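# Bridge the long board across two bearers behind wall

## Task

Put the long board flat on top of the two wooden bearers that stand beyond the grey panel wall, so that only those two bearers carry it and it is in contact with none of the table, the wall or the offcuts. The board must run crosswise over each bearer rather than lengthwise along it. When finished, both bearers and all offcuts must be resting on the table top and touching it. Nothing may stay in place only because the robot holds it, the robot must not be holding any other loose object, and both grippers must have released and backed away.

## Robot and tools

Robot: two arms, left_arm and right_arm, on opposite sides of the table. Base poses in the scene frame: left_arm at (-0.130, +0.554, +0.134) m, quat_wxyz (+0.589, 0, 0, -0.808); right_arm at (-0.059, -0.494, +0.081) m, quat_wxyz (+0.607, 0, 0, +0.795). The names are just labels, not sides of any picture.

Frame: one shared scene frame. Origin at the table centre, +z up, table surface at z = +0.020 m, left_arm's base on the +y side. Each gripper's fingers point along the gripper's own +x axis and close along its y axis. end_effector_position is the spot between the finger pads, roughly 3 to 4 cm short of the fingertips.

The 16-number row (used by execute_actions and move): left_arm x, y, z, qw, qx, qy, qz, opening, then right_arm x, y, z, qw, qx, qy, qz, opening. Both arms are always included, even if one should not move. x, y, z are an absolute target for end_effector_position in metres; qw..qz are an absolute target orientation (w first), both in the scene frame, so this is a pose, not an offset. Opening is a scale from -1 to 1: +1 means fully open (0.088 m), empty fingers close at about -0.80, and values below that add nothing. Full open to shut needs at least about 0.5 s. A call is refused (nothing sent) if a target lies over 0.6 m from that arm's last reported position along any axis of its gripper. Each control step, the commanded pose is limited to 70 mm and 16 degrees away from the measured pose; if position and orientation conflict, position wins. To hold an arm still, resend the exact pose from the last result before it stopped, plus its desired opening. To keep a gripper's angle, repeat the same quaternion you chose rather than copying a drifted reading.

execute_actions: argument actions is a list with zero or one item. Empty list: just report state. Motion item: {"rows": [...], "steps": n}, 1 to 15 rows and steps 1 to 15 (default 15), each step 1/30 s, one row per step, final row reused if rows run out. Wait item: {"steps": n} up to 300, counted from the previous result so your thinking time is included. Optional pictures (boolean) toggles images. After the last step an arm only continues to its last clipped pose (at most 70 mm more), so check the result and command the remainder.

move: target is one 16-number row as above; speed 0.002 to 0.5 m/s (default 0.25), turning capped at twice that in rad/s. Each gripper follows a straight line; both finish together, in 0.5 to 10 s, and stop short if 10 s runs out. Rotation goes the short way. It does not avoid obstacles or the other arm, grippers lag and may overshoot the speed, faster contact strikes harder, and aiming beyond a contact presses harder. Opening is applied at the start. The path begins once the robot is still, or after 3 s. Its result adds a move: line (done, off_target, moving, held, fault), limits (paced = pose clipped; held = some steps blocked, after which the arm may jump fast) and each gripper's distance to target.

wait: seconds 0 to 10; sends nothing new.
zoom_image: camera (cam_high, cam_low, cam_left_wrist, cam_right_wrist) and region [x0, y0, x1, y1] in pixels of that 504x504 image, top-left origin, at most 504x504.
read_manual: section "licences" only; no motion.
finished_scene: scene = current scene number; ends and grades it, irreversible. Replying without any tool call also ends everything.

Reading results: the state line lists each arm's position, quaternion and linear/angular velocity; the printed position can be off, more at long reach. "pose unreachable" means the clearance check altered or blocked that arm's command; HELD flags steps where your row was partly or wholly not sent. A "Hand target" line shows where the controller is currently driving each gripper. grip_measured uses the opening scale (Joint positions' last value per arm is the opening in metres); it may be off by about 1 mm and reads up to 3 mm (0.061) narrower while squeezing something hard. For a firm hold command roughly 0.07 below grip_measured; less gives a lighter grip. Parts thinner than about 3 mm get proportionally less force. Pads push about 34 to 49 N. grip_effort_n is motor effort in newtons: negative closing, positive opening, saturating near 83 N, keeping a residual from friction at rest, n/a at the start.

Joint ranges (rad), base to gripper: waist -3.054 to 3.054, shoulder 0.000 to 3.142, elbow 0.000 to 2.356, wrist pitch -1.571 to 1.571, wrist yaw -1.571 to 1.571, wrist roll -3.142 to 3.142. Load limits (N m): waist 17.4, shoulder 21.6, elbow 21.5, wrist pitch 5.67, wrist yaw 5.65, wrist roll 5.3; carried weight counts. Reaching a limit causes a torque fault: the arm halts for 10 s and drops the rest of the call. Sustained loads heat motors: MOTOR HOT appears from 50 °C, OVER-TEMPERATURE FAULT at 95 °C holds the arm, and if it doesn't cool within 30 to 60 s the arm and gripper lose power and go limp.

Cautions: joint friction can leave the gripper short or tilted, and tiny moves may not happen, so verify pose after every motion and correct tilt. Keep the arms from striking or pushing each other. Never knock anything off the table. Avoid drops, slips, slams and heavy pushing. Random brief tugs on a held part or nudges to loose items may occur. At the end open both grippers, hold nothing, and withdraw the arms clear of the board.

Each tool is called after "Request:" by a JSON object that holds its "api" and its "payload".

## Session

Request:
{"api": "execute_actions", "payload": {"actions": []}}

Scene clock: 0.00 s of 4500.00 s.
left_arm: end_effector_position=(+0.2867, +0.3692, +0.2188) grip_measured=+0.830 grip_effort_n=n/a end_effector_quat_wxyz=(-0.415, +0.641, -0.552, +0.335) end_effector_velocity=(-0.001, -0.003, -0.003) end_effector_angular_velocity=(-0.002, +0.034, +0.001) | right_arm: end_effector_position=(+0.3369, -0.2137, +0.1919) grip_measured=+0.824 grip_effort_n=n/a end_effector_quat_wxyz=(+0.159, +0.954, +0.204, -0.153) end_effector_velocity=(+0.000, +0.000, +0.001) end_effector_angular_velocity=(+0.013, -0.001, +0.002)
Joint positions: left_arm=[ 1.79   2.256  1.027  1.113  1.308 -1.905  0.08 ] | right_arm=[-1.124  1.87   0.911  0.575  0.317  3.007  0.079]
Joint velocities: left_arm=[-0.007  0.002 -0.002 -0.007 -0.007 -0.022 -0.   ] | right_arm=[-0.002 -0.002 -0.002  0.007 -0.007  0.007  0.   ]
Heat: left arm: hottest shoulder 26 °C (+0.0 °C/min); right arm: hottest shoulder 24 °C (+0.0 °C/min).
Hand target (left_arm): +0.287, +0.369, +0.219; -0.415, +0.641, -0.552, +0.335
Hand target (right_arm): +0.337, -0.214, +0.192; +0.159, +0.954, +0.204, -0.153

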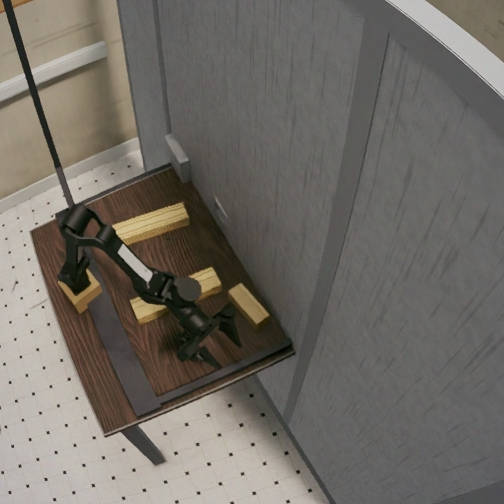

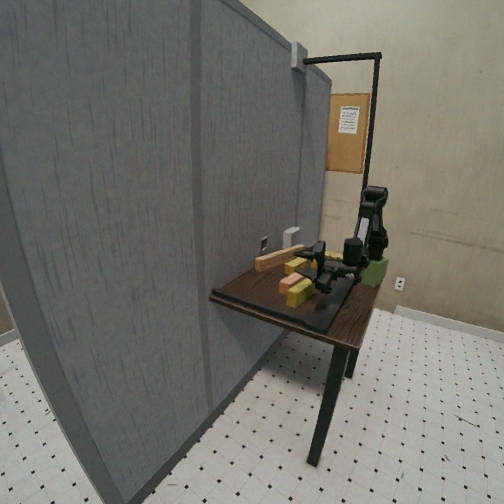

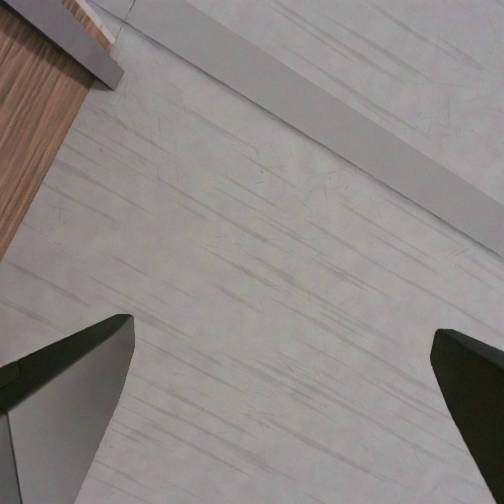

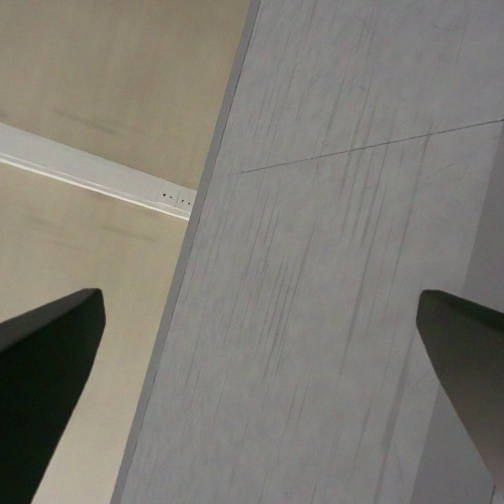

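Request:
{"api": "move", "payload": {"target": [0.12,0.3,0.33,0.836,0.129,0.224,-0.483,1,0.2,-0.25,0.29,0.790,0.411,0.447,0.079,1], "speed": 0.4}}

Request:
{"api": "move", "payload": {"target": [-0.04,0.24,0.36,0.627,0.3265,0.3265,-0.627,1,-0.03,-0.22,0.33,0.579,-0.406,0.406,0.579,1], "speed": 0.4}}

Request:
{"api": "zoom_image", "payload": {"camera": "cam_low", "region": [230, 210, 370, 320]}}

Scene clock: 9.00 s of 4500.00 s.
left_arm: end_effector_position=(+0.1232, +0.2987, +0.3302) grip_measured=+0.991 grip_effort_n=15.6 end_effector_quat_wxyz=(+0.837, +0.123, +0.226, -0.484) end_effector_velocity=(-0.001, -0.001, +0.002) end_effector_angular_velocity=(+0.005, -0.022, +0.003) | right_arm: end_effector_position=(+0.1997, -0.2521, +0.2807) grip_measured=+0.985 grip_effort_n=14.2 end_effector_quat_wxyz=(+0.787, +0.411, +0.456, +0.069) end_effector_velocity=(-0.001, -0.000, +0.001) end_effector_angular_velocity=(-0.002, +0.002, +0.008)
Joint positions: left_arm=[ 1.237  1.222  0.804 -0.138  0.35   0.196  0.088] | right_arm=[-1.061  1.258  0.974 -0.439  0.057  1.286  0.087]
Joint velocities: left_arm=[-0.012 -0.007 -0.002  0.007 -0.022  0.007 -0.   ] | right_arm=[-0.002 -0.002  0.002 -0.007 -0.007 -0.007 -0.   ]
Heat: left arm: hottest shoulder 28 °C (+13.3 °C/min); right arm: hottest shoulder 26 °C (+13.3 °C/min).
Hand target (left_arm): +0.121, +0.300, +0.330; +0.836, +0.126, +0.224, -0.484
Hand target (right_arm): +0.200, -0.251, +0.289; +0.790, +0.412, +0.448, +0.077
Off the commanded pose (left_arm): 0.003 m, 1 deg.
Off the commanded pose (right_arm): 0.010 m, 2 deg.
After step 90, 3.00 s passed at rest.
move: off_target (right_arm)

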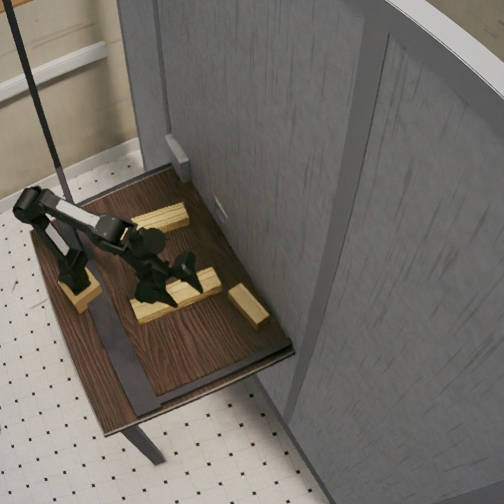

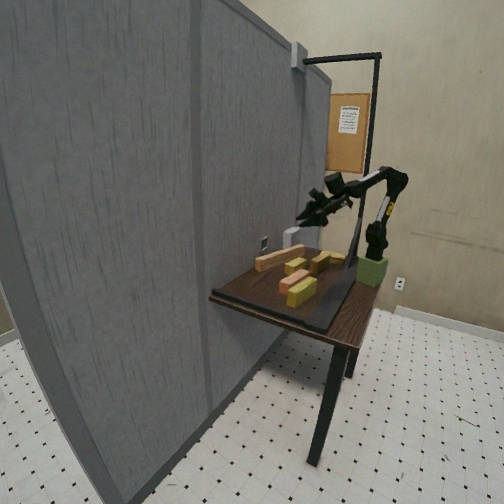

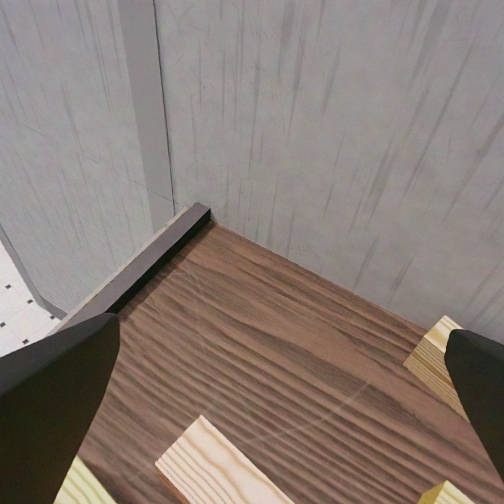

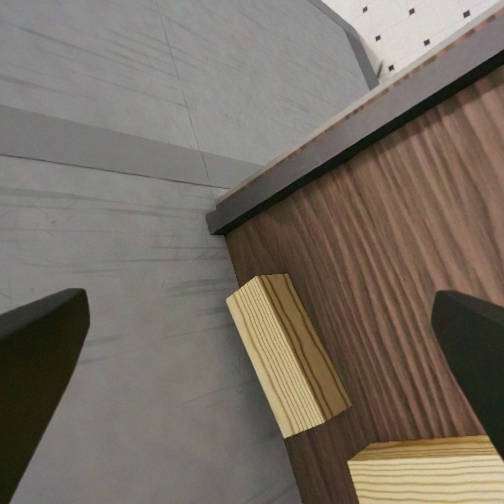

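Scene clock: 12.10 s of 4500.00 s.
left_arm: end_effector_position=(-0.0399, +0.2419, +0.3603) grip_measured=+0.991 grip_effort_n=15.6 end_effector_quat_wxyz=(+0.629, +0.320, +0.327, -0.628) end_effector_velocity=(-0.003, +0.000, +0.001) end_effector_angular_velocity=(+0.005, -0.001, -0.002) | right_arm: end_effector_position=(-0.0309, -0.2248, +0.3280) grip_measured=+0.985 grip_effort_n=12.8 end_effector_quat_wxyz=(+0.579, -0.400, +0.415, +0.577) end_effector_velocity=(-0.002, -0.000, +0.001) end_effector_angular_velocity=(-0.001, +0.005, +0.012)
Joint positions: left_arm=[ 0.694  1.329  1.271 -0.928  0.221  0.307  0.088] | right_arm=[-0.402  1.352  1.481 -1.361 -0.056 -0.11   0.087]
Joint velocities: left_arm=[-0.012 -0.002  0.002 -0.007 -0.007 -0.007 -0.   ] | right_arm=[ 0.002  0.002  0.007 -0.007 -0.007 -0.007 -0.   ]
Heat: left arm: hottest shoulder 28 °C (+9.9 °C/min); right arm: hottest shoulder 26 °C (+9.9 °C/min).
Hand target (left_arm): -0.040, +0.240, +0.360; +0.627, +0.324, +0.327, -0.628
Hand target (right_arm): -0.031, -0.223, +0.329; +0.578, -0.404, +0.410, +0.578
Off the commanded pose (left_arm): 0.002 m, 1 deg.
Off the commanded pose (right_arm): 0.005 m, 1 deg.
move: done

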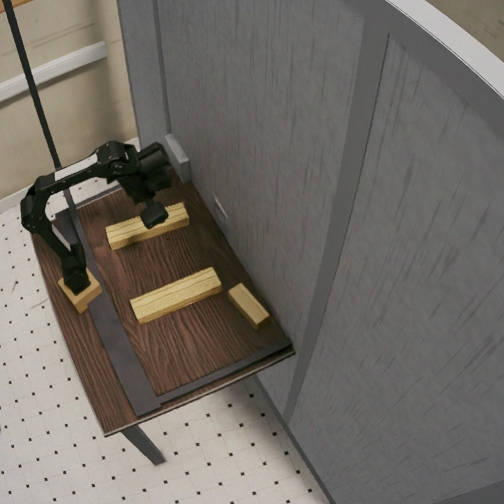

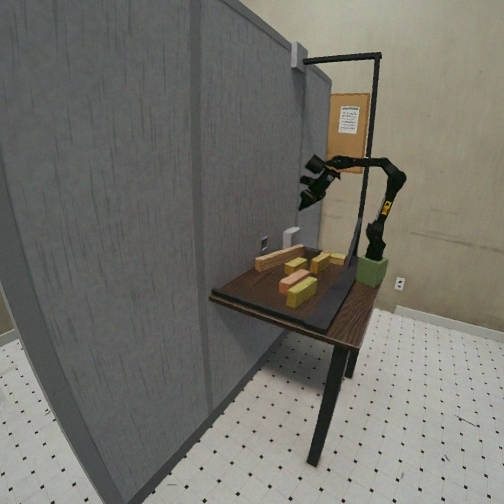

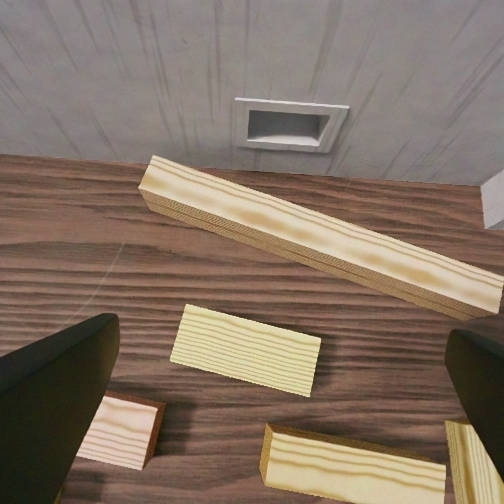

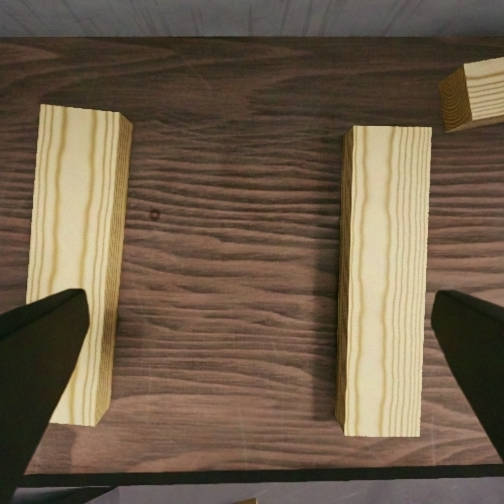

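Region (230, 210, 370, 320) of cam_low's 504x504 image, scaled by 3.600, with more detail than that image has; it fills the top 396 rows of this view, and the rest is white.

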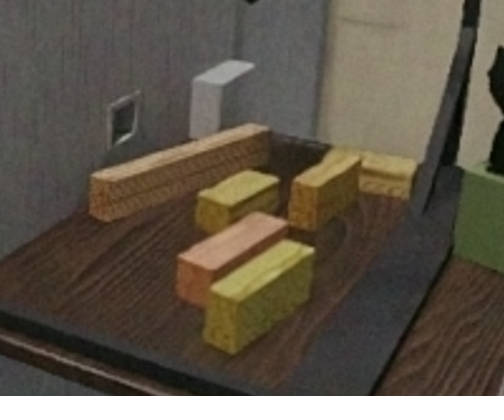

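Request:
{"api": "execute_actions", "payload": {"actions": []}}

Scene clock: 32.33 s of 4500.00 s.
left_arm: end_effector_position=(-0.0400, +0.2419, +0.3602) grip_measured=+0.991 grip_effort_n=15.6 end_effector_quat_wxyz=(+0.629, +0.320, +0.327, -0.628) end_effector_velocity=(-0.005, +0.002, -0.001) end_effector_angular_velocity=(+0.004, +0.004, -0.017) | right_arm: end_effector_position=(-0.0309, -0.2248, +0.3281) grip_measured=+0.985 grip_effort_n=12.8 end_effector_quat_wxyz=(+0.579, -0.400, +0.414, +0.577) end_effector_velocity=(+0.000, -0.002, +0.001) end_effector_angular_velocity=(-0.003, -0.014, +0.021)
Joint positions: left_arm=[ 0.694  1.329  1.271 -0.929  0.221  0.307  0.088] | right_arm=[-0.402  1.353  1.482 -1.361 -0.055 -0.11   0.087]
Joint velocities: left_arm=[-0.007 -0.007 -0.007 -0.007  0.007  0.007  0.   ] | right_arm=[ 0.002 -0.002  0.002 -0.007  0.007 -0.022  0.   ]
Heat: left arm: hottest elbow 29 °C (+5.6 °C/min); right arm: hottest elbow 27 °C (+5.6 °C/min).
Hand target (left_arm): -0.040, +0.240, +0.360; +0.627, +0.324, +0.327, -0.628
Hand target (right_arm): -0.031, -0.223, +0.329; +0.578, -0.404, +0.410, +0.578
Off the commanded pose (left_arm): 0.002 m, 1 deg.
Off the commanded pose (right_arm): 0.005 m, 1 deg.
Steps of this call (steps 1 to 90: nothing new was sent; then 17.23 s passed at rest). Readings (end_effector_position):
1: left_arm (-0.0399, +0.2419, +0.3603) | right_arm (-0.0309, -0.2248, +0.3280)
2: left_arm (-0.0399, +0.2419, +0.3601) | right_arm (-0.0310, -0.2248, +0.3281)
4: left_arm (-0.0399, +0.2419, +0.3602) | right_arm (-0.0310, -0.2249, +0.3280)
8: left_arm (-0.0400, +0.2418, +0.3602) | right_arm (-0.0309, -0.2248, +0.3281)
90: the state above

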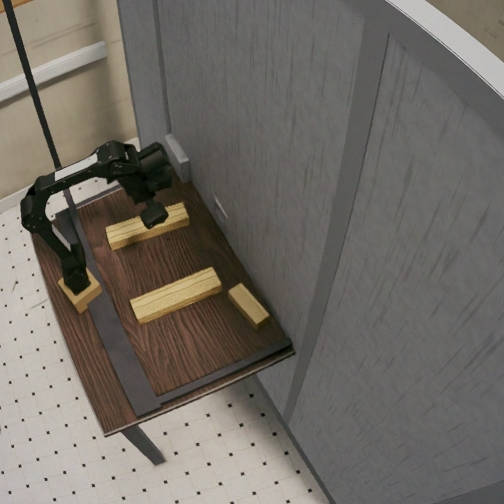

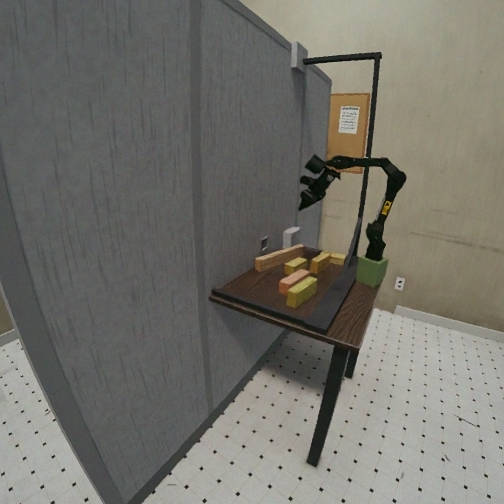

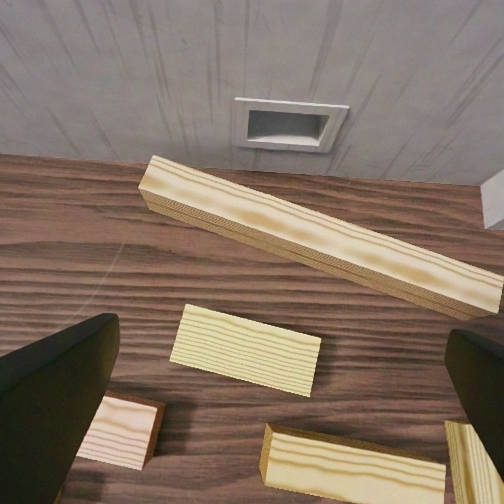

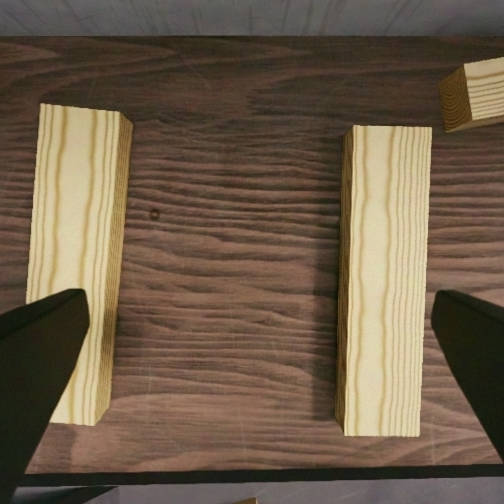

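Request:
{"api": "move", "payload": {"target": [-0.168,0.146,0.15,0.0205,0.671,-0.223,-0.706,1,-0.06,-0.14,0.14,0.701,-0.092,0.092,0.701,1], "speed": 0.25}}

Scene clock: 65.40 s of 4500.00 s.
left_arm: end_effector_position=(-0.1671, +0.1468, +0.1546) grip_measured=+0.991 grip_effort_n=14.7 end_effector_quat_wxyz=(+0.027, +0.669, -0.223, -0.709) end_effector_velocity=(+0.000, +0.002, -0.000) end_effector_angular_velocity=(+0.006, -0.010, -0.007) | right_arm: end_effector_position=(-0.0604, -0.1385, +0.1451) grip_measured=+0.985 grip_effort_n=12.8 end_effector_quat_wxyz=(+0.697, -0.091, +0.087, +0.706) end_effector_velocity=(-0.002, +0.000, -0.002) end_effector_angular_velocity=(+0.007, +0.013, +0.017)
Joint positions: left_arm=[ 0.251  1.938  1.181 -0.464  0.084  1.779  0.088] | right_arm=[-0.269  1.788  0.247  1.29  -0.014 -0.008  0.087]
Joint velocities: left_arm=[-0.002 -0.002 -0.002 -0.007 -0.007  0.007  0.   ] | right_arm=[-0.002  0.027 -0.002  0.037 -0.022  0.007 -0.   ]
Heat: left arm: hottest elbow 31 °C (+4.0 °C/min); right arm: hottest elbow 28 °C (+2.0 °C/min).
Hand target (left_arm): -0.168, +0.146, +0.150; +0.021, +0.670, -0.223, -0.708
Hand target (right_arm): -0.061, -0.140, +0.141; +0.698, -0.093, +0.092, +0.704
Off the commanded pose (left_arm): 0.005 m, 1 deg.
Off the commanded pose (right_arm): 0.005 m, 1 deg.
After step 90, 25.87 s passed at rest.
move: done

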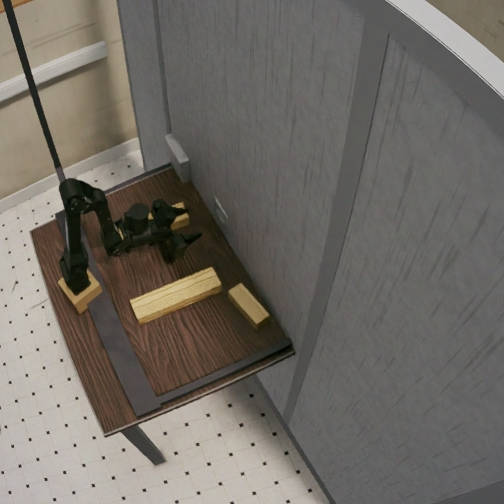

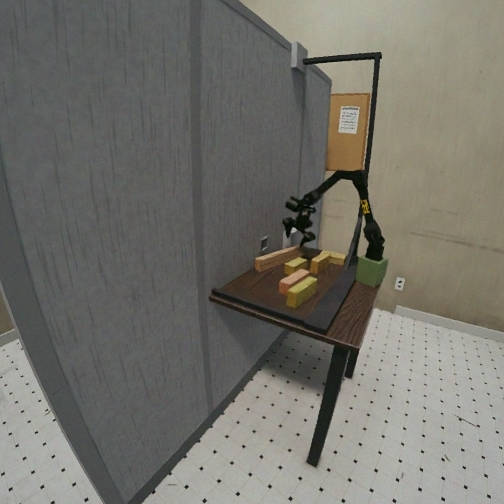

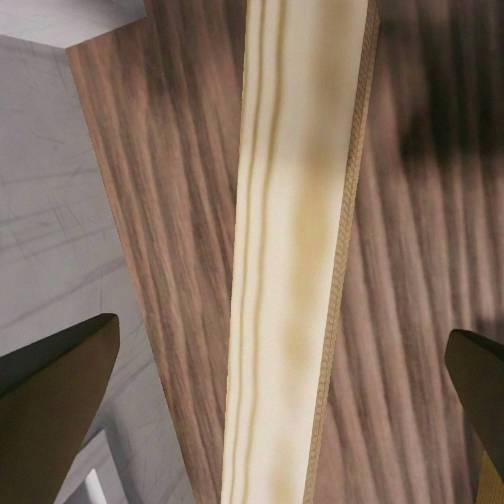

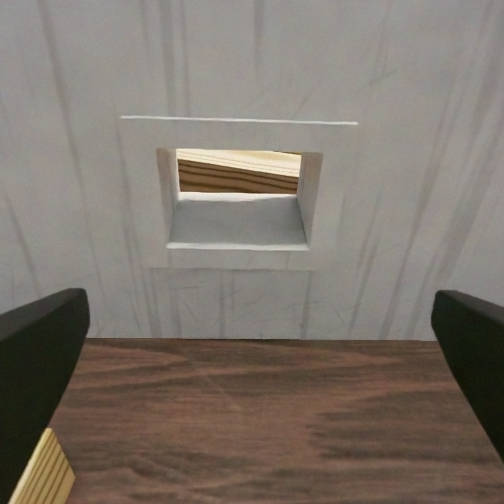

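Request:
{"api": "move", "payload": {"target": [-0.170,0.139,0.074,0.0205,0.671,-0.223,-0.706,1,-0.068,-0.14,0.14,0.701,-0.092,0.092,0.701,1], "speed": 0.08}}

Scene clock: 74.47 s of 4500.00 s.
left_arm: end_effector_position=(-0.1694, +0.1350, +0.0823) grip_measured=+0.991 grip_effort_n=14.7 end_effector_quat_wxyz=(+0.028, +0.670, -0.229, -0.706) end_effector_velocity=(+0.000, -0.001, +0.001) end_effector_angular_velocity=(-0.009, -0.009, -0.007) | right_arm: end_effector_position=(-0.0677, -0.1385, +0.1437) grip_measured=+0.985 grip_effort_n=12.8 end_effector_quat_wxyz=(+0.700, -0.090, +0.087, +0.703) end_effector_velocity=(-0.002, -0.001, -0.001) end_effector_angular_velocity=(-0.007, -0.006, +0.011)
Joint positions: left_arm=[ 0.245  2.136  1.133 -0.206  0.077  1.779  0.088] | right_arm=[-0.228  1.8    0.246  1.304  0.035  0.004  0.087]
Joint velocities: left_arm=[-0.002 -0.002 -0.002  0.007 -0.007  0.007 -0.   ] | right_arm=[ 0.002 -0.002 -0.002 -0.007 -0.007 -0.007 -0.   ]
Heat: left arm: hottest elbow 31 °C (+3.0 °C/min); right arm: hottest elbow 27 °C (+1.0 °C/min).
Hand target (left_arm): -0.170, +0.139, +0.074; +0.020, +0.671, -0.223, -0.706
Hand target (right_arm): -0.068, -0.140, +0.140; +0.701, -0.092, +0.092, +0.701
Off the commanded pose (left_arm): 0.009 m, 1 deg.
Off the commanded pose (right_arm): 0.004 m, 1 deg.
After step 90, 4.67 s passed at rest.
move: off_target (left_arm)

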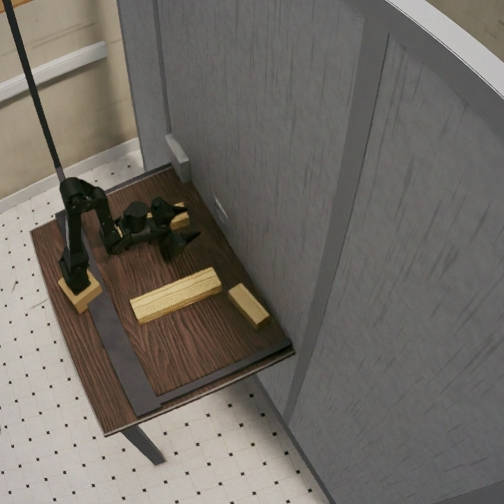

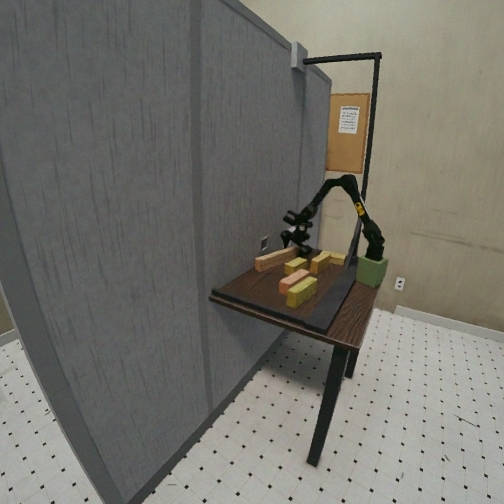

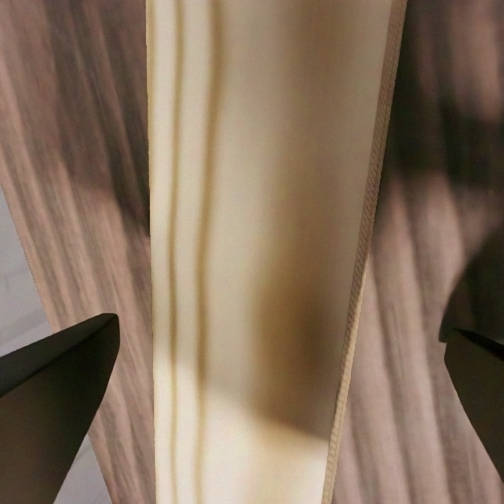

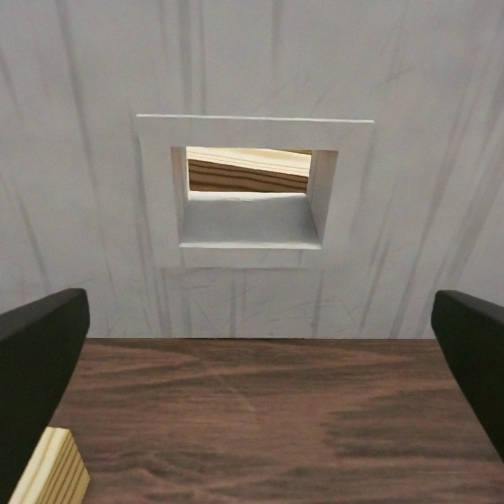

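Request:
{"api": "execute_actions", "payload": {"actions": [{"rows":[[-0.169,0.139,0.081,0.0205,0.671,-0.223,-0.706,0.8,-0.068,-0.14,0.14,0.701,-0.092,0.092,0.701,1],[-0.169,0.140,0.081,0.0205,0.671,-0.223,-0.706,0.7,-0.068,-0.14,0.14,0.701,-0.092,0.092,0.701,1],[-0.169,0.141,0.080,0.0205,0.671,-0.223,-0.706,0.6,-0.068,-0.14,0.14,0.701,-0.092,0.092,0.701,1],[-0.169,0.142,0.079,0.0205,0.671,-0.223,-0.706,0.6,-0.068,-0.14,0.14,0.701,-0.092,0.092,0.701,1],[-0.168,0.143,0.078,0.0205,0.671,-0.223,-0.706,0.6,-0.068,-0.14,0.14,0.701,-0.092,0.092,0.701,1],[-0.168,0.144,0.077,0.0205,0.671,-0.223,-0.706,0.55,-0.068,-0.14,0.14,0.701,-0.092,0.092,0.701,1],[-0.168,0.145,0.076,0.0205,0.671,-0.223,-0.706,0.5,-0.068,-0.14,0.14,0.701,-0.092,0.092,0.701,1],[-0.168,0.145,0.075,0.0205,0.671,-0.223,-0.706,0.45,-0.068,-0.14,0.14,0.701,-0.092,0.092,0.701,1],[-0.168,0.145,0.074,0.0205,0.671,-0.223,-0.706,0.4,-0.068,-0.14,0.14,0.701,-0.092,0.092,0.701,1],[-0.168,0.145,0.073,0.0205,0.671,-0.223,-0.706,0.32,-0.068,-0.14,0.14,0.701,-0.092,0.092,0.701,1],[-0.168,0.145,0.073,0.0205,0.671,-0.223,-0.706,0.24,-0.068,-0.14,0.14,0.701,-0.092,0.092,0.701,1],[-0.168,0.145,0.073,0.0205,0.671,-0.223,-0.706,0.16,-0.068,-0.14,0.14,0.701,-0.092,0.092,0.701,1],[-0.168,0.145,0.073,0.0205,0.671,-0.223,-0.706,0.08,-0.068,-0.14,0.14,0.701,-0.092,0.092,0.701,1],[-0.168,0.145,0.073,0.0205,0.671,-0.223,-0.706,0,-0.068,-0.14,0.14,0.701,-0.092,0.092,0.701,1],[-0.168,0.145,0.073,0.0205,0.671,-0.223,-0.706,-0.2,-0.068,-0.14,0.14,0.701,-0.092,0.092,0.701,1]]}], "pictures": false}}

Request:
{"api": "execute_actions", "payload": {"actions": []}}

Scene clock: 89.17 s of 4500.00 s.
left_arm: end_effector_position=(-0.1691, +0.1390, +0.0780) grip_measured=+0.101 grip_effort_n=-44.9 end_effector_quat_wxyz=(+0.027, +0.670, -0.229, -0.705) end_effector_velocity=(+0.004, +0.019, -0.005) end_effector_angular_velocity=(+0.075, -0.075, -0.125) | right_arm: end_effector_position=(-0.0677, -0.1385, +0.1438) grip_measured=+0.985 grip_effort_n=12.8 end_effector_quat_wxyz=(+0.701, -0.090, +0.086, +0.703) end_effector_velocity=(+0.001, +0.001, +0.002) end_effector_angular_velocity=(+0.002, -0.019, +0.005)
Joint positions: left_arm=[ 0.245  2.137  1.111 -0.185  0.077  1.782  0.044] | right_arm=[-0.228  1.8    0.246  1.304  0.035  0.004  0.087]
Joint velocities: left_arm=[-0.002 -0.007 -0.002 -0.095 -0.022  0.139 -0.154] | right_arm=[-0.007 -0.007  0.002 -0.007 -0.007 -0.022 -0.   ]
Heat: left arm: hottest elbow 30 °C (+1.0 °C/min); right arm: hottest wrist pitch 29 °C (+2.0 °C/min).
Hand target (left_arm): -0.168, +0.145, +0.073; +0.021, +0.671, -0.223, -0.706
Hand target (right_arm): -0.068, -0.140, +0.140; +0.701, -0.092, +0.092, +0.701
Off the commanded pose (left_arm): 0.008 m, 1 deg.
Off the commanded pose (right_arm): 0.004 m, 1 deg.
Steps of this call (steps 1 to 90: nothing new was sent; then 11.20 s passed at rest; steps 91 to 105: all 15 steps of this action). Readings (end_effector_position):
91: left_arm (-0.1694, +0.1353, +0.0819) | right_arm (-0.0677, -0.1385, +0.1438)
92: left_arm (-0.1693, +0.1361, +0.0816) | right_arm (-0.0677, -0.1385, +0.1438)
94: left_arm (-0.1692, +0.1374, +0.0809) | right_arm (-0.0677, -0.1385, +0.1438)
98: left_arm (-0.1690, +0.1412, +0.0778) | right_arm (-0.0677, -0.1385, +0.1438)
105: the state above

Scene clock: 89.17 s of 4500.00 s.
left_arm: end_effector_position=(-0.1691, +0.1390, +0.0780) grip_measured=+0.101 grip_effort_n=-44.9 end_effector_quat_wxyz=(+0.027, +0.670, -0.229, -0.705) end_effector_velocity=(+0.004, +0.019, -0.005) end_effector_angular_velocity=(+0.075, -0.075, -0.125) | right_arm: end_effector_position=(-0.0677, -0.1385, +0.1438) grip_measured=+0.985 grip_effort_n=12.8 end_effector_quat_wxyz=(+0.701, -0.090, +0.086, +0.703) end_effector_velocity=(+0.001, +0.001, +0.002) end_effector_angular_velocity=(+0.002, -0.019, +0.005)
Joint positions: left_arm=[ 0.245  2.137  1.111 -0.185  0.077  1.782  0.044] | right_arm=[-0.228  1.8    0.246  1.304  0.035  0.004  0.087]
Joint velocities: left_arm=[-0.002 -0.007 -0.002 -0.095 -0.022  0.139 -0.154] | right_arm=[-0.007 -0.007  0.002 -0.007 -0.007 -0.022 -0.   ]
Heat: left arm: hottest elbow 30 °C (+1.0 °C/min); right arm: hottest wrist pitch 29 °C (+2.0 °C/min).
Hand target (left_arm): -0.168, +0.145, +0.073; +0.021, +0.671, -0.223, -0.706
Hand target (right_arm): -0.068, -0.140, +0.140; +0.701, -0.092, +0.092, +0.701
Off the commanded pose (left_arm): 0.008 m, 1 deg.
Off the commanded pose (right_arm): 0.004 m, 1 deg.

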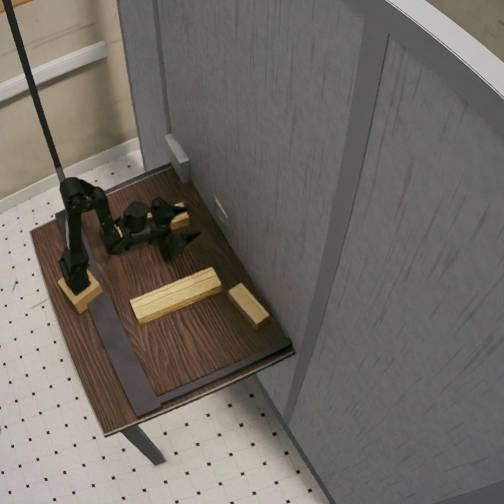

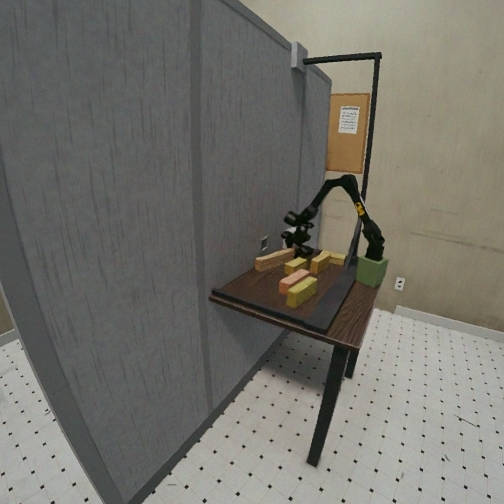

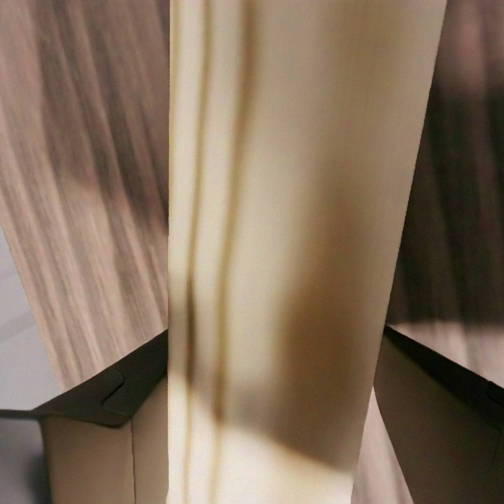

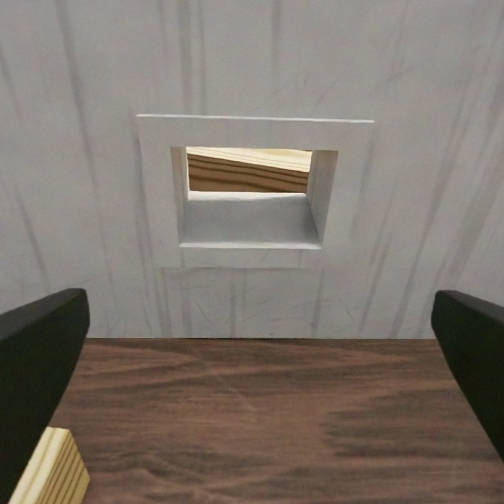

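Request:
{"api": "move", "payload": {"target": [-0.163,0.163,0.076,0.191,0.597,-0.378,-0.681,-0.2,-0.068,-0.14,0.14,0.701,-0.092,0.092,0.701,1], "speed": 0.1}}

Scene clock: 94.27 s of 4500.00 s.
left_arm: end_effector_position=(-0.1641, +0.1639, +0.0773) grip_measured=-0.118 grip_effort_n=-83.5 end_effector_quat_wxyz=(+0.188, +0.598, -0.378, -0.681) end_effector_velocity=(+0.000, +0.002, -0.001) end_effector_angular_velocity=(-0.006, +0.000, +0.008) | right_arm: end_effector_position=(-0.0677, -0.1385, +0.1438) grip_measured=+0.985 grip_effort_n=12.8 end_effector_quat_wxyz=(+0.701, -0.090, +0.086, +0.703) end_effector_velocity=(-0.002, -0.001, -0.003) end_effector_angular_velocity=(-0.012, +0.008, +0.008)
Joint positions: left_arm=[0.305 2.106 0.617 0.731 0.211 1.767 0.033] | right_arm=[-0.228  1.8    0.246  1.304  0.035  0.004  0.087]
Joint velocities: left_arm=[-0.002  0.002 -0.012  0.022 -0.007 -0.007  0.   ] | right_arm=[ 0.002  0.002 -0.002 -0.007 -0.007  0.007 -0.   ]
Heat: left arm: hottest elbow 30 °C (+0.0 °C/min); right arm: hottest wrist pitch 30 °C (+3.0 °C/min).
Hand target (left_arm): -0.163, +0.164, +0.077; +0.190, +0.598, -0.378, -0.681
Hand target (right_arm): -0.068, -0.140, +0.140; +0.701, -0.092, +0.092, +0.701
Off the commanded pose (left_arm): 0.002 m, 0 deg.
Off the commanded pose (right_arm): 0.004 m, 1 deg.
move: done

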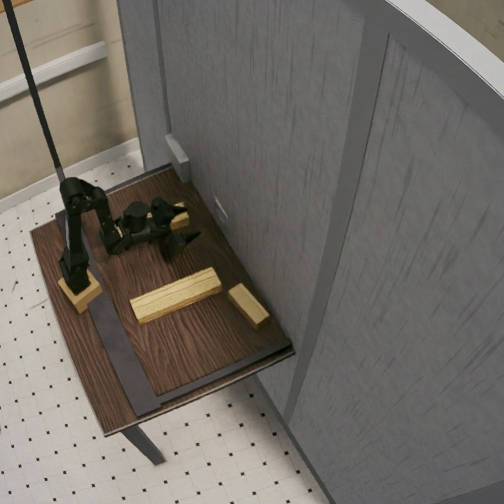

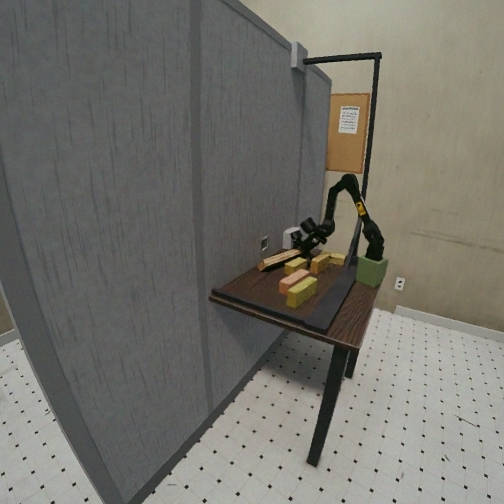

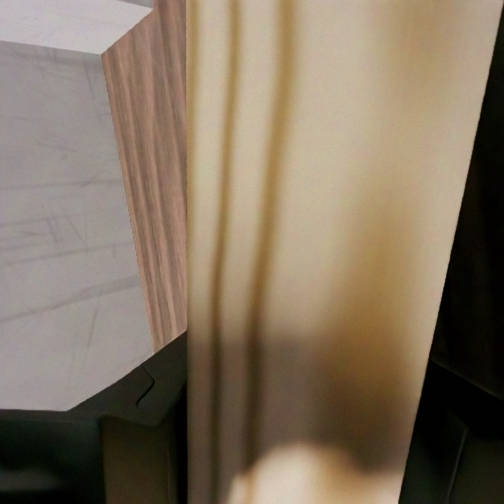

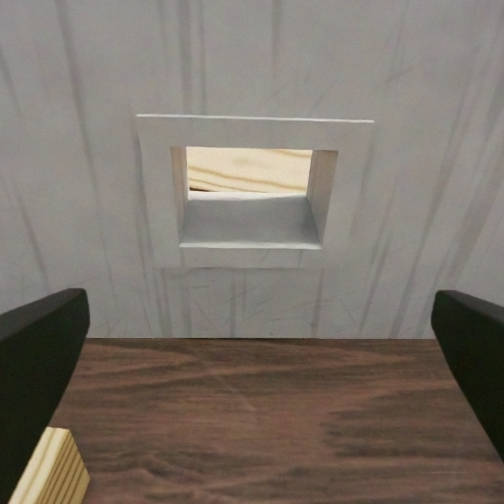

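Request:
{"api": "move", "payload": {"target": [-0.170,0.140,0.078,0.191,0.597,-0.378,-0.681,-0.2,-0.068,-0.14,0.14,0.701,-0.092,0.092,0.701,1], "speed": 0.04}}

Request:
{"api": "execute_actions", "payload": {"actions": [{"rows":[[-0.170,0.142,0.077,0.191,0.597,-0.378,-0.681,-0.08,-0.068,-0.14,0.14,0.701,-0.092,0.092,0.701,1],[-0.170,0.142,0.077,0.191,0.597,-0.378,-0.681,-0.03,-0.068,-0.14,0.14,0.701,-0.092,0.092,0.701,1],[-0.170,0.142,0.077,0.191,0.597,-0.378,-0.681,0.02,-0.068,-0.14,0.14,0.701,-0.092,0.092,0.701,1],[-0.170,0.142,0.077,0.191,0.597,-0.378,-0.681,0.07,-0.068,-0.14,0.14,0.701,-0.092,0.092,0.701,1],[-0.170,0.142,0.077,0.191,0.597,-0.378,-0.681,0.12,-0.068,-0.14,0.14,0.701,-0.092,0.092,0.701,1],[-0.170,0.142,0.077,0.191,0.597,-0.378,-0.681,0.17,-0.068,-0.14,0.14,0.701,-0.092,0.092,0.701,1],[-0.170,0.142,0.077,0.191,0.597,-0.378,-0.681,0.22,-0.068,-0.14,0.14,0.701,-0.092,0.092,0.701,1],[-0.170,0.142,0.077,0.191,0.597,-0.378,-0.681,0.27,-0.068,-0.14,0.14,0.701,-0.092,0.092,0.701,1],[-0.170,0.142,0.077,0.191,0.597,-0.378,-0.681,0.32,-0.068,-0.14,0.14,0.701,-0.092,0.092,0.701,1],[-0.170,0.142,0.077,0.191,0.597,-0.378,-0.681,0.37,-0.068,-0.14,0.14,0.701,-0.092,0.092,0.701,1],[-0.170,0.142,0.077,0.191,0.597,-0.378,-0.681,0.42,-0.068,-0.14,0.14,0.701,-0.092,0.092,0.701,1],[-0.170,0.142,0.077,0.191,0.597,-0.378,-0.681,0.47,-0.068,-0.14,0.14,0.701,-0.092,0.092,0.701,1],[-0.170,0.142,0.077,0.191,0.597,-0.378,-0.681,0.52,-0.068,-0.14,0.14,0.701,-0.092,0.092,0.701,1],[-0.170,0.142,0.077,0.191,0.597,-0.378,-0.681,0.57,-0.068,-0.14,0.14,0.701,-0.092,0.092,0.701,1],[-0.170,0.142,0.077,0.191,0.597,-0.378,-0.681,0.62,-0.068,-0.14,0.14,0.701,-0.092,0.092,0.701,1]]}], "pictures": false}}

Request:
{"api": "move", "payload": {"target": [-0.158,0.182,0.082,0.191,0.597,-0.378,-0.681,0.62,-0.068,-0.14,0.14,0.701,-0.092,0.092,0.701,1], "speed": 0.03}}

Scene clock: 112.27 s of 4500.00 s.
left_arm: end_effector_position=(-0.1689, +0.1438, +0.0778) grip_measured=-0.118 grip_effort_n=-83.5 end_effector_quat_wxyz=(+0.189, +0.598, -0.375, -0.683) end_effector_velocity=(-0.002, -0.002, +0.001) end_effector_angular_velocity=(-0.004, -0.010, -0.007) | right_arm: end_effector_position=(-0.0677, -0.1385, +0.1438) grip_measured=+0.985 grip_effort_n=12.8 end_effector_quat_wxyz=(+0.701, -0.090, +0.086, +0.703) end_effector_velocity=(-0.000, -0.000, +0.002) end_effector_angular_velocity=(+0.007, -0.005, +0.006)
Joint positions: left_arm=[0.289 2.137 0.704 0.675 0.199 1.751 0.033] | right_arm=[-0.228  1.8    0.246  1.304  0.035  0.004  0.087]
Joint velocities: left_arm=[-0.007 -0.002  0.007 -0.007 -0.007  0.007 -0.   ] | right_arm=[-0.002 -0.002 -0.002  0.007 -0.007 -0.007 -0.   ]
Heat: left arm: hottest wrist pitch 31 °C (+0.0 °C/min); right arm: hottest wrist pitch 31 °C (+3.0 °C/min).
Hand target (left_arm): -0.170, +0.140, +0.078; +0.191, +0.597, -0.378, -0.681
Hand target (right_arm): -0.068, -0.140, +0.140; +0.701, -0.092, +0.092, +0.701
Off the commanded pose (left_arm): 0.004 m, 0 deg.
Off the commanded pose (right_arm): 0.004 m, 1 deg.
After step 90, 14.10 s passed at rest.
move: done

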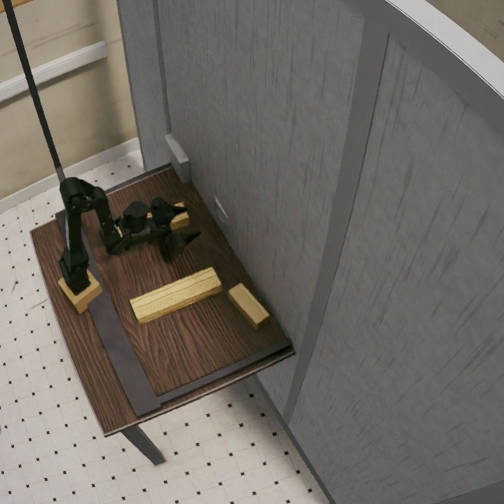

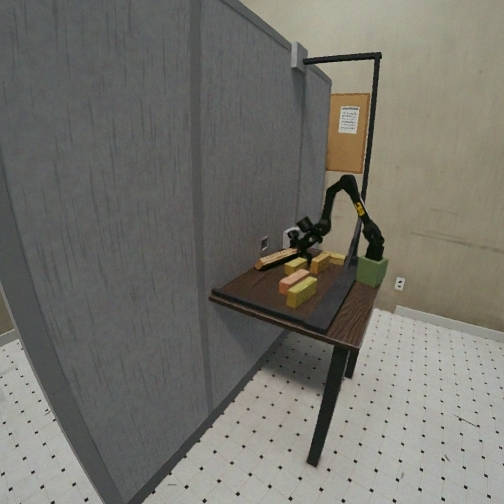

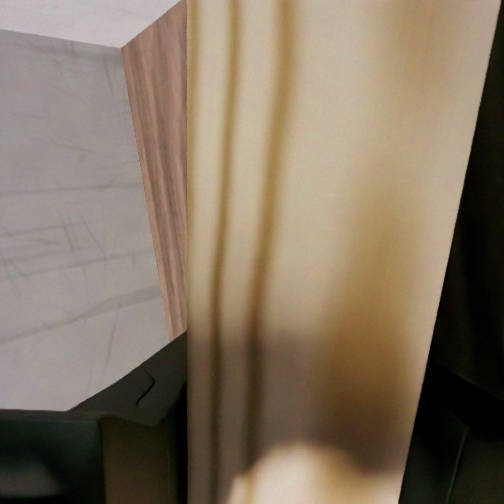

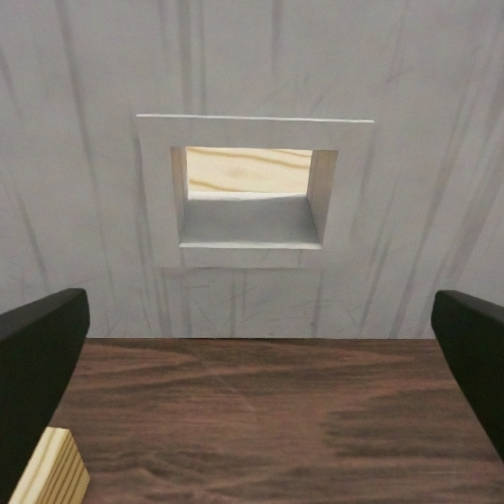

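Scene clock: 112.77 s of 4500.00 s.
left_arm: end_effector_position=(-0.1690, +0.1425, +0.0789) grip_measured=+0.482 grip_effort_n=15.6 end_effector_quat_wxyz=(+0.192, +0.597, -0.379, -0.681) end_effector_velocity=(+0.002, +0.001, -0.001) end_effector_angular_velocity=(+0.012, +0.011, +0.022) | right_arm: end_effector_position=(-0.0677, -0.1385, +0.1438) grip_measured=+0.985 grip_effort_n=12.8 end_effector_quat_wxyz=(+0.701, -0.090, +0.086, +0.703) end_effector_velocity=(-0.000, +0.000, -0.000) end_effector_angular_velocity=(-0.002, -0.005, +0.006)
Joint positions: left_arm=[0.288 2.138 0.704 0.685 0.198 1.751 0.063] | right_arm=[-0.228  1.8    0.246  1.304  0.035  0.004  0.087]
Joint velocities: left_arm=[ 0.002 -0.002 -0.002 -0.007 -0.007 -0.022  0.072] | right_arm=[-0.002 -0.002  0.002 -0.007 -0.007 -0.007  0.   ]
Heat: left arm: hottest wrist pitch 31 °C (+0.0 °C/min); right arm: hottest wrist pitch 31 °C (+3.0 °C/min).
Hand target (left_arm): -0.170, +0.142, +0.077; +0.191, +0.597, -0.378, -0.681
Hand target (right_arm): -0.068, -0.140, +0.140; +0.701, -0.092, +0.092, +0.701
Off the commanded pose (left_arm): 0.002 m, 0 deg.
Off the commanded pose (right_arm): 0.004 m, 1 deg.
Steps of this call (steps 1 to 15: all 15 steps of this action). Readings (end_effector_position):
1: left_arm (-0.1689, +0.1439, +0.0776) | right_arm (-0.0677, -0.1385, +0.1438)
2: left_arm (-0.1688, +0.1438, +0.0777) | right_arm (-0.0677, -0.1385, +0.1438)
4: left_arm (-0.1689, +0.1435, +0.0778) | right_arm (-0.0677, -0.1385, +0.1438)
8: left_arm (-0.1691, +0.1427, +0.0787) | right_arm (-0.0677, -0.1385, +0.1438)
15: the state above

Scene clock: 114.93 s of 4500.00 s.
left_arm: end_effector_position=(-0.1590, +0.1810, +0.0791) grip_measured=+0.617 grip_effort_n=16.5 end_effector_quat_wxyz=(+0.190, +0.598, -0.376, -0.683) end_effector_velocity=(+0.002, +0.005, -0.004) end_effector_angular_velocity=(+0.016, -0.020, +0.009) | right_arm: end_effector_position=(-0.0677, -0.1385, +0.1438) grip_measured=+0.985 grip_effort_n=12.8 end_effector_quat_wxyz=(+0.701, -0.090, +0.086, +0.703) end_effector_velocity=(-0.000, -0.000, +0.003) end_effector_angular_velocity=(+0.012, -0.005, +0.006)
Joint positions: left_arm=[0.323 2.07  0.545 0.763 0.223 1.774 0.069] | right_arm=[-0.228  1.8    0.246  1.304  0.035  0.004  0.087]
Joint velocities: left_arm=[-0.002 -0.002 -0.012 -0.007 -0.022  0.007 -0.   ] | right_arm=[-0.002 -0.007 -0.002  0.007 -0.007 -0.007 -0.   ]
Heat: left arm: hottest wrist pitch 31 °C (+0.0 °C/min); right arm: hottest wrist pitch 31 °C (+3.0 °C/min).
Hand target (left_arm): -0.158, +0.182, +0.082; +0.191, +0.597, -0.378, -0.681
Hand target (right_arm): -0.068, -0.140, +0.140; +0.701, -0.092, +0.092, +0.701
Off the commanded pose (left_arm): 0.003 m, 0 deg.
Off the commanded pose (right_arm): 0.004 m, 1 deg.
move: done

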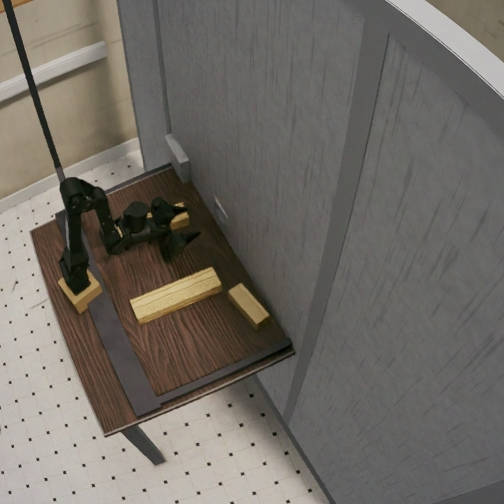

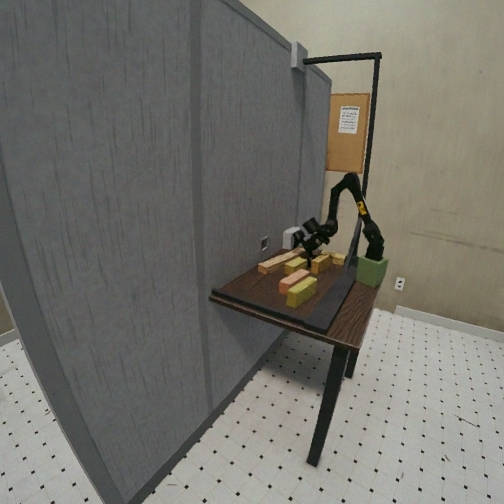

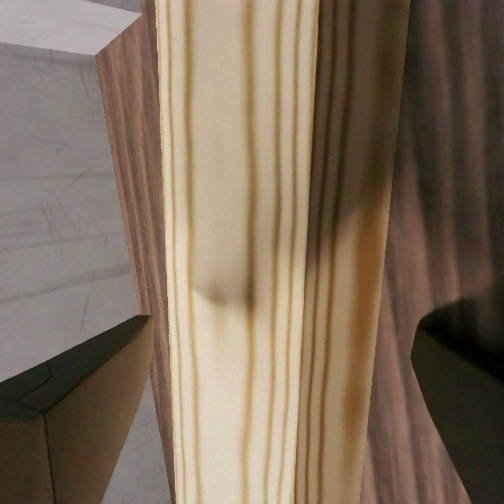

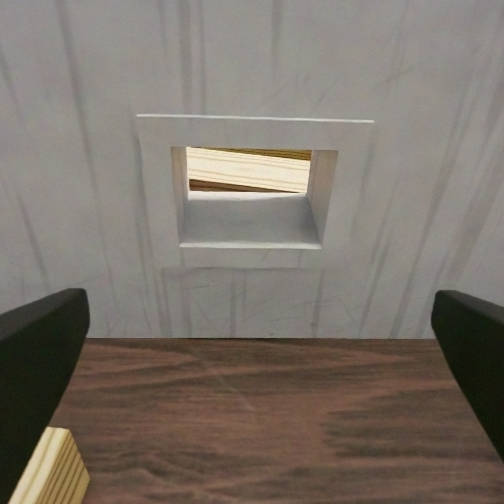

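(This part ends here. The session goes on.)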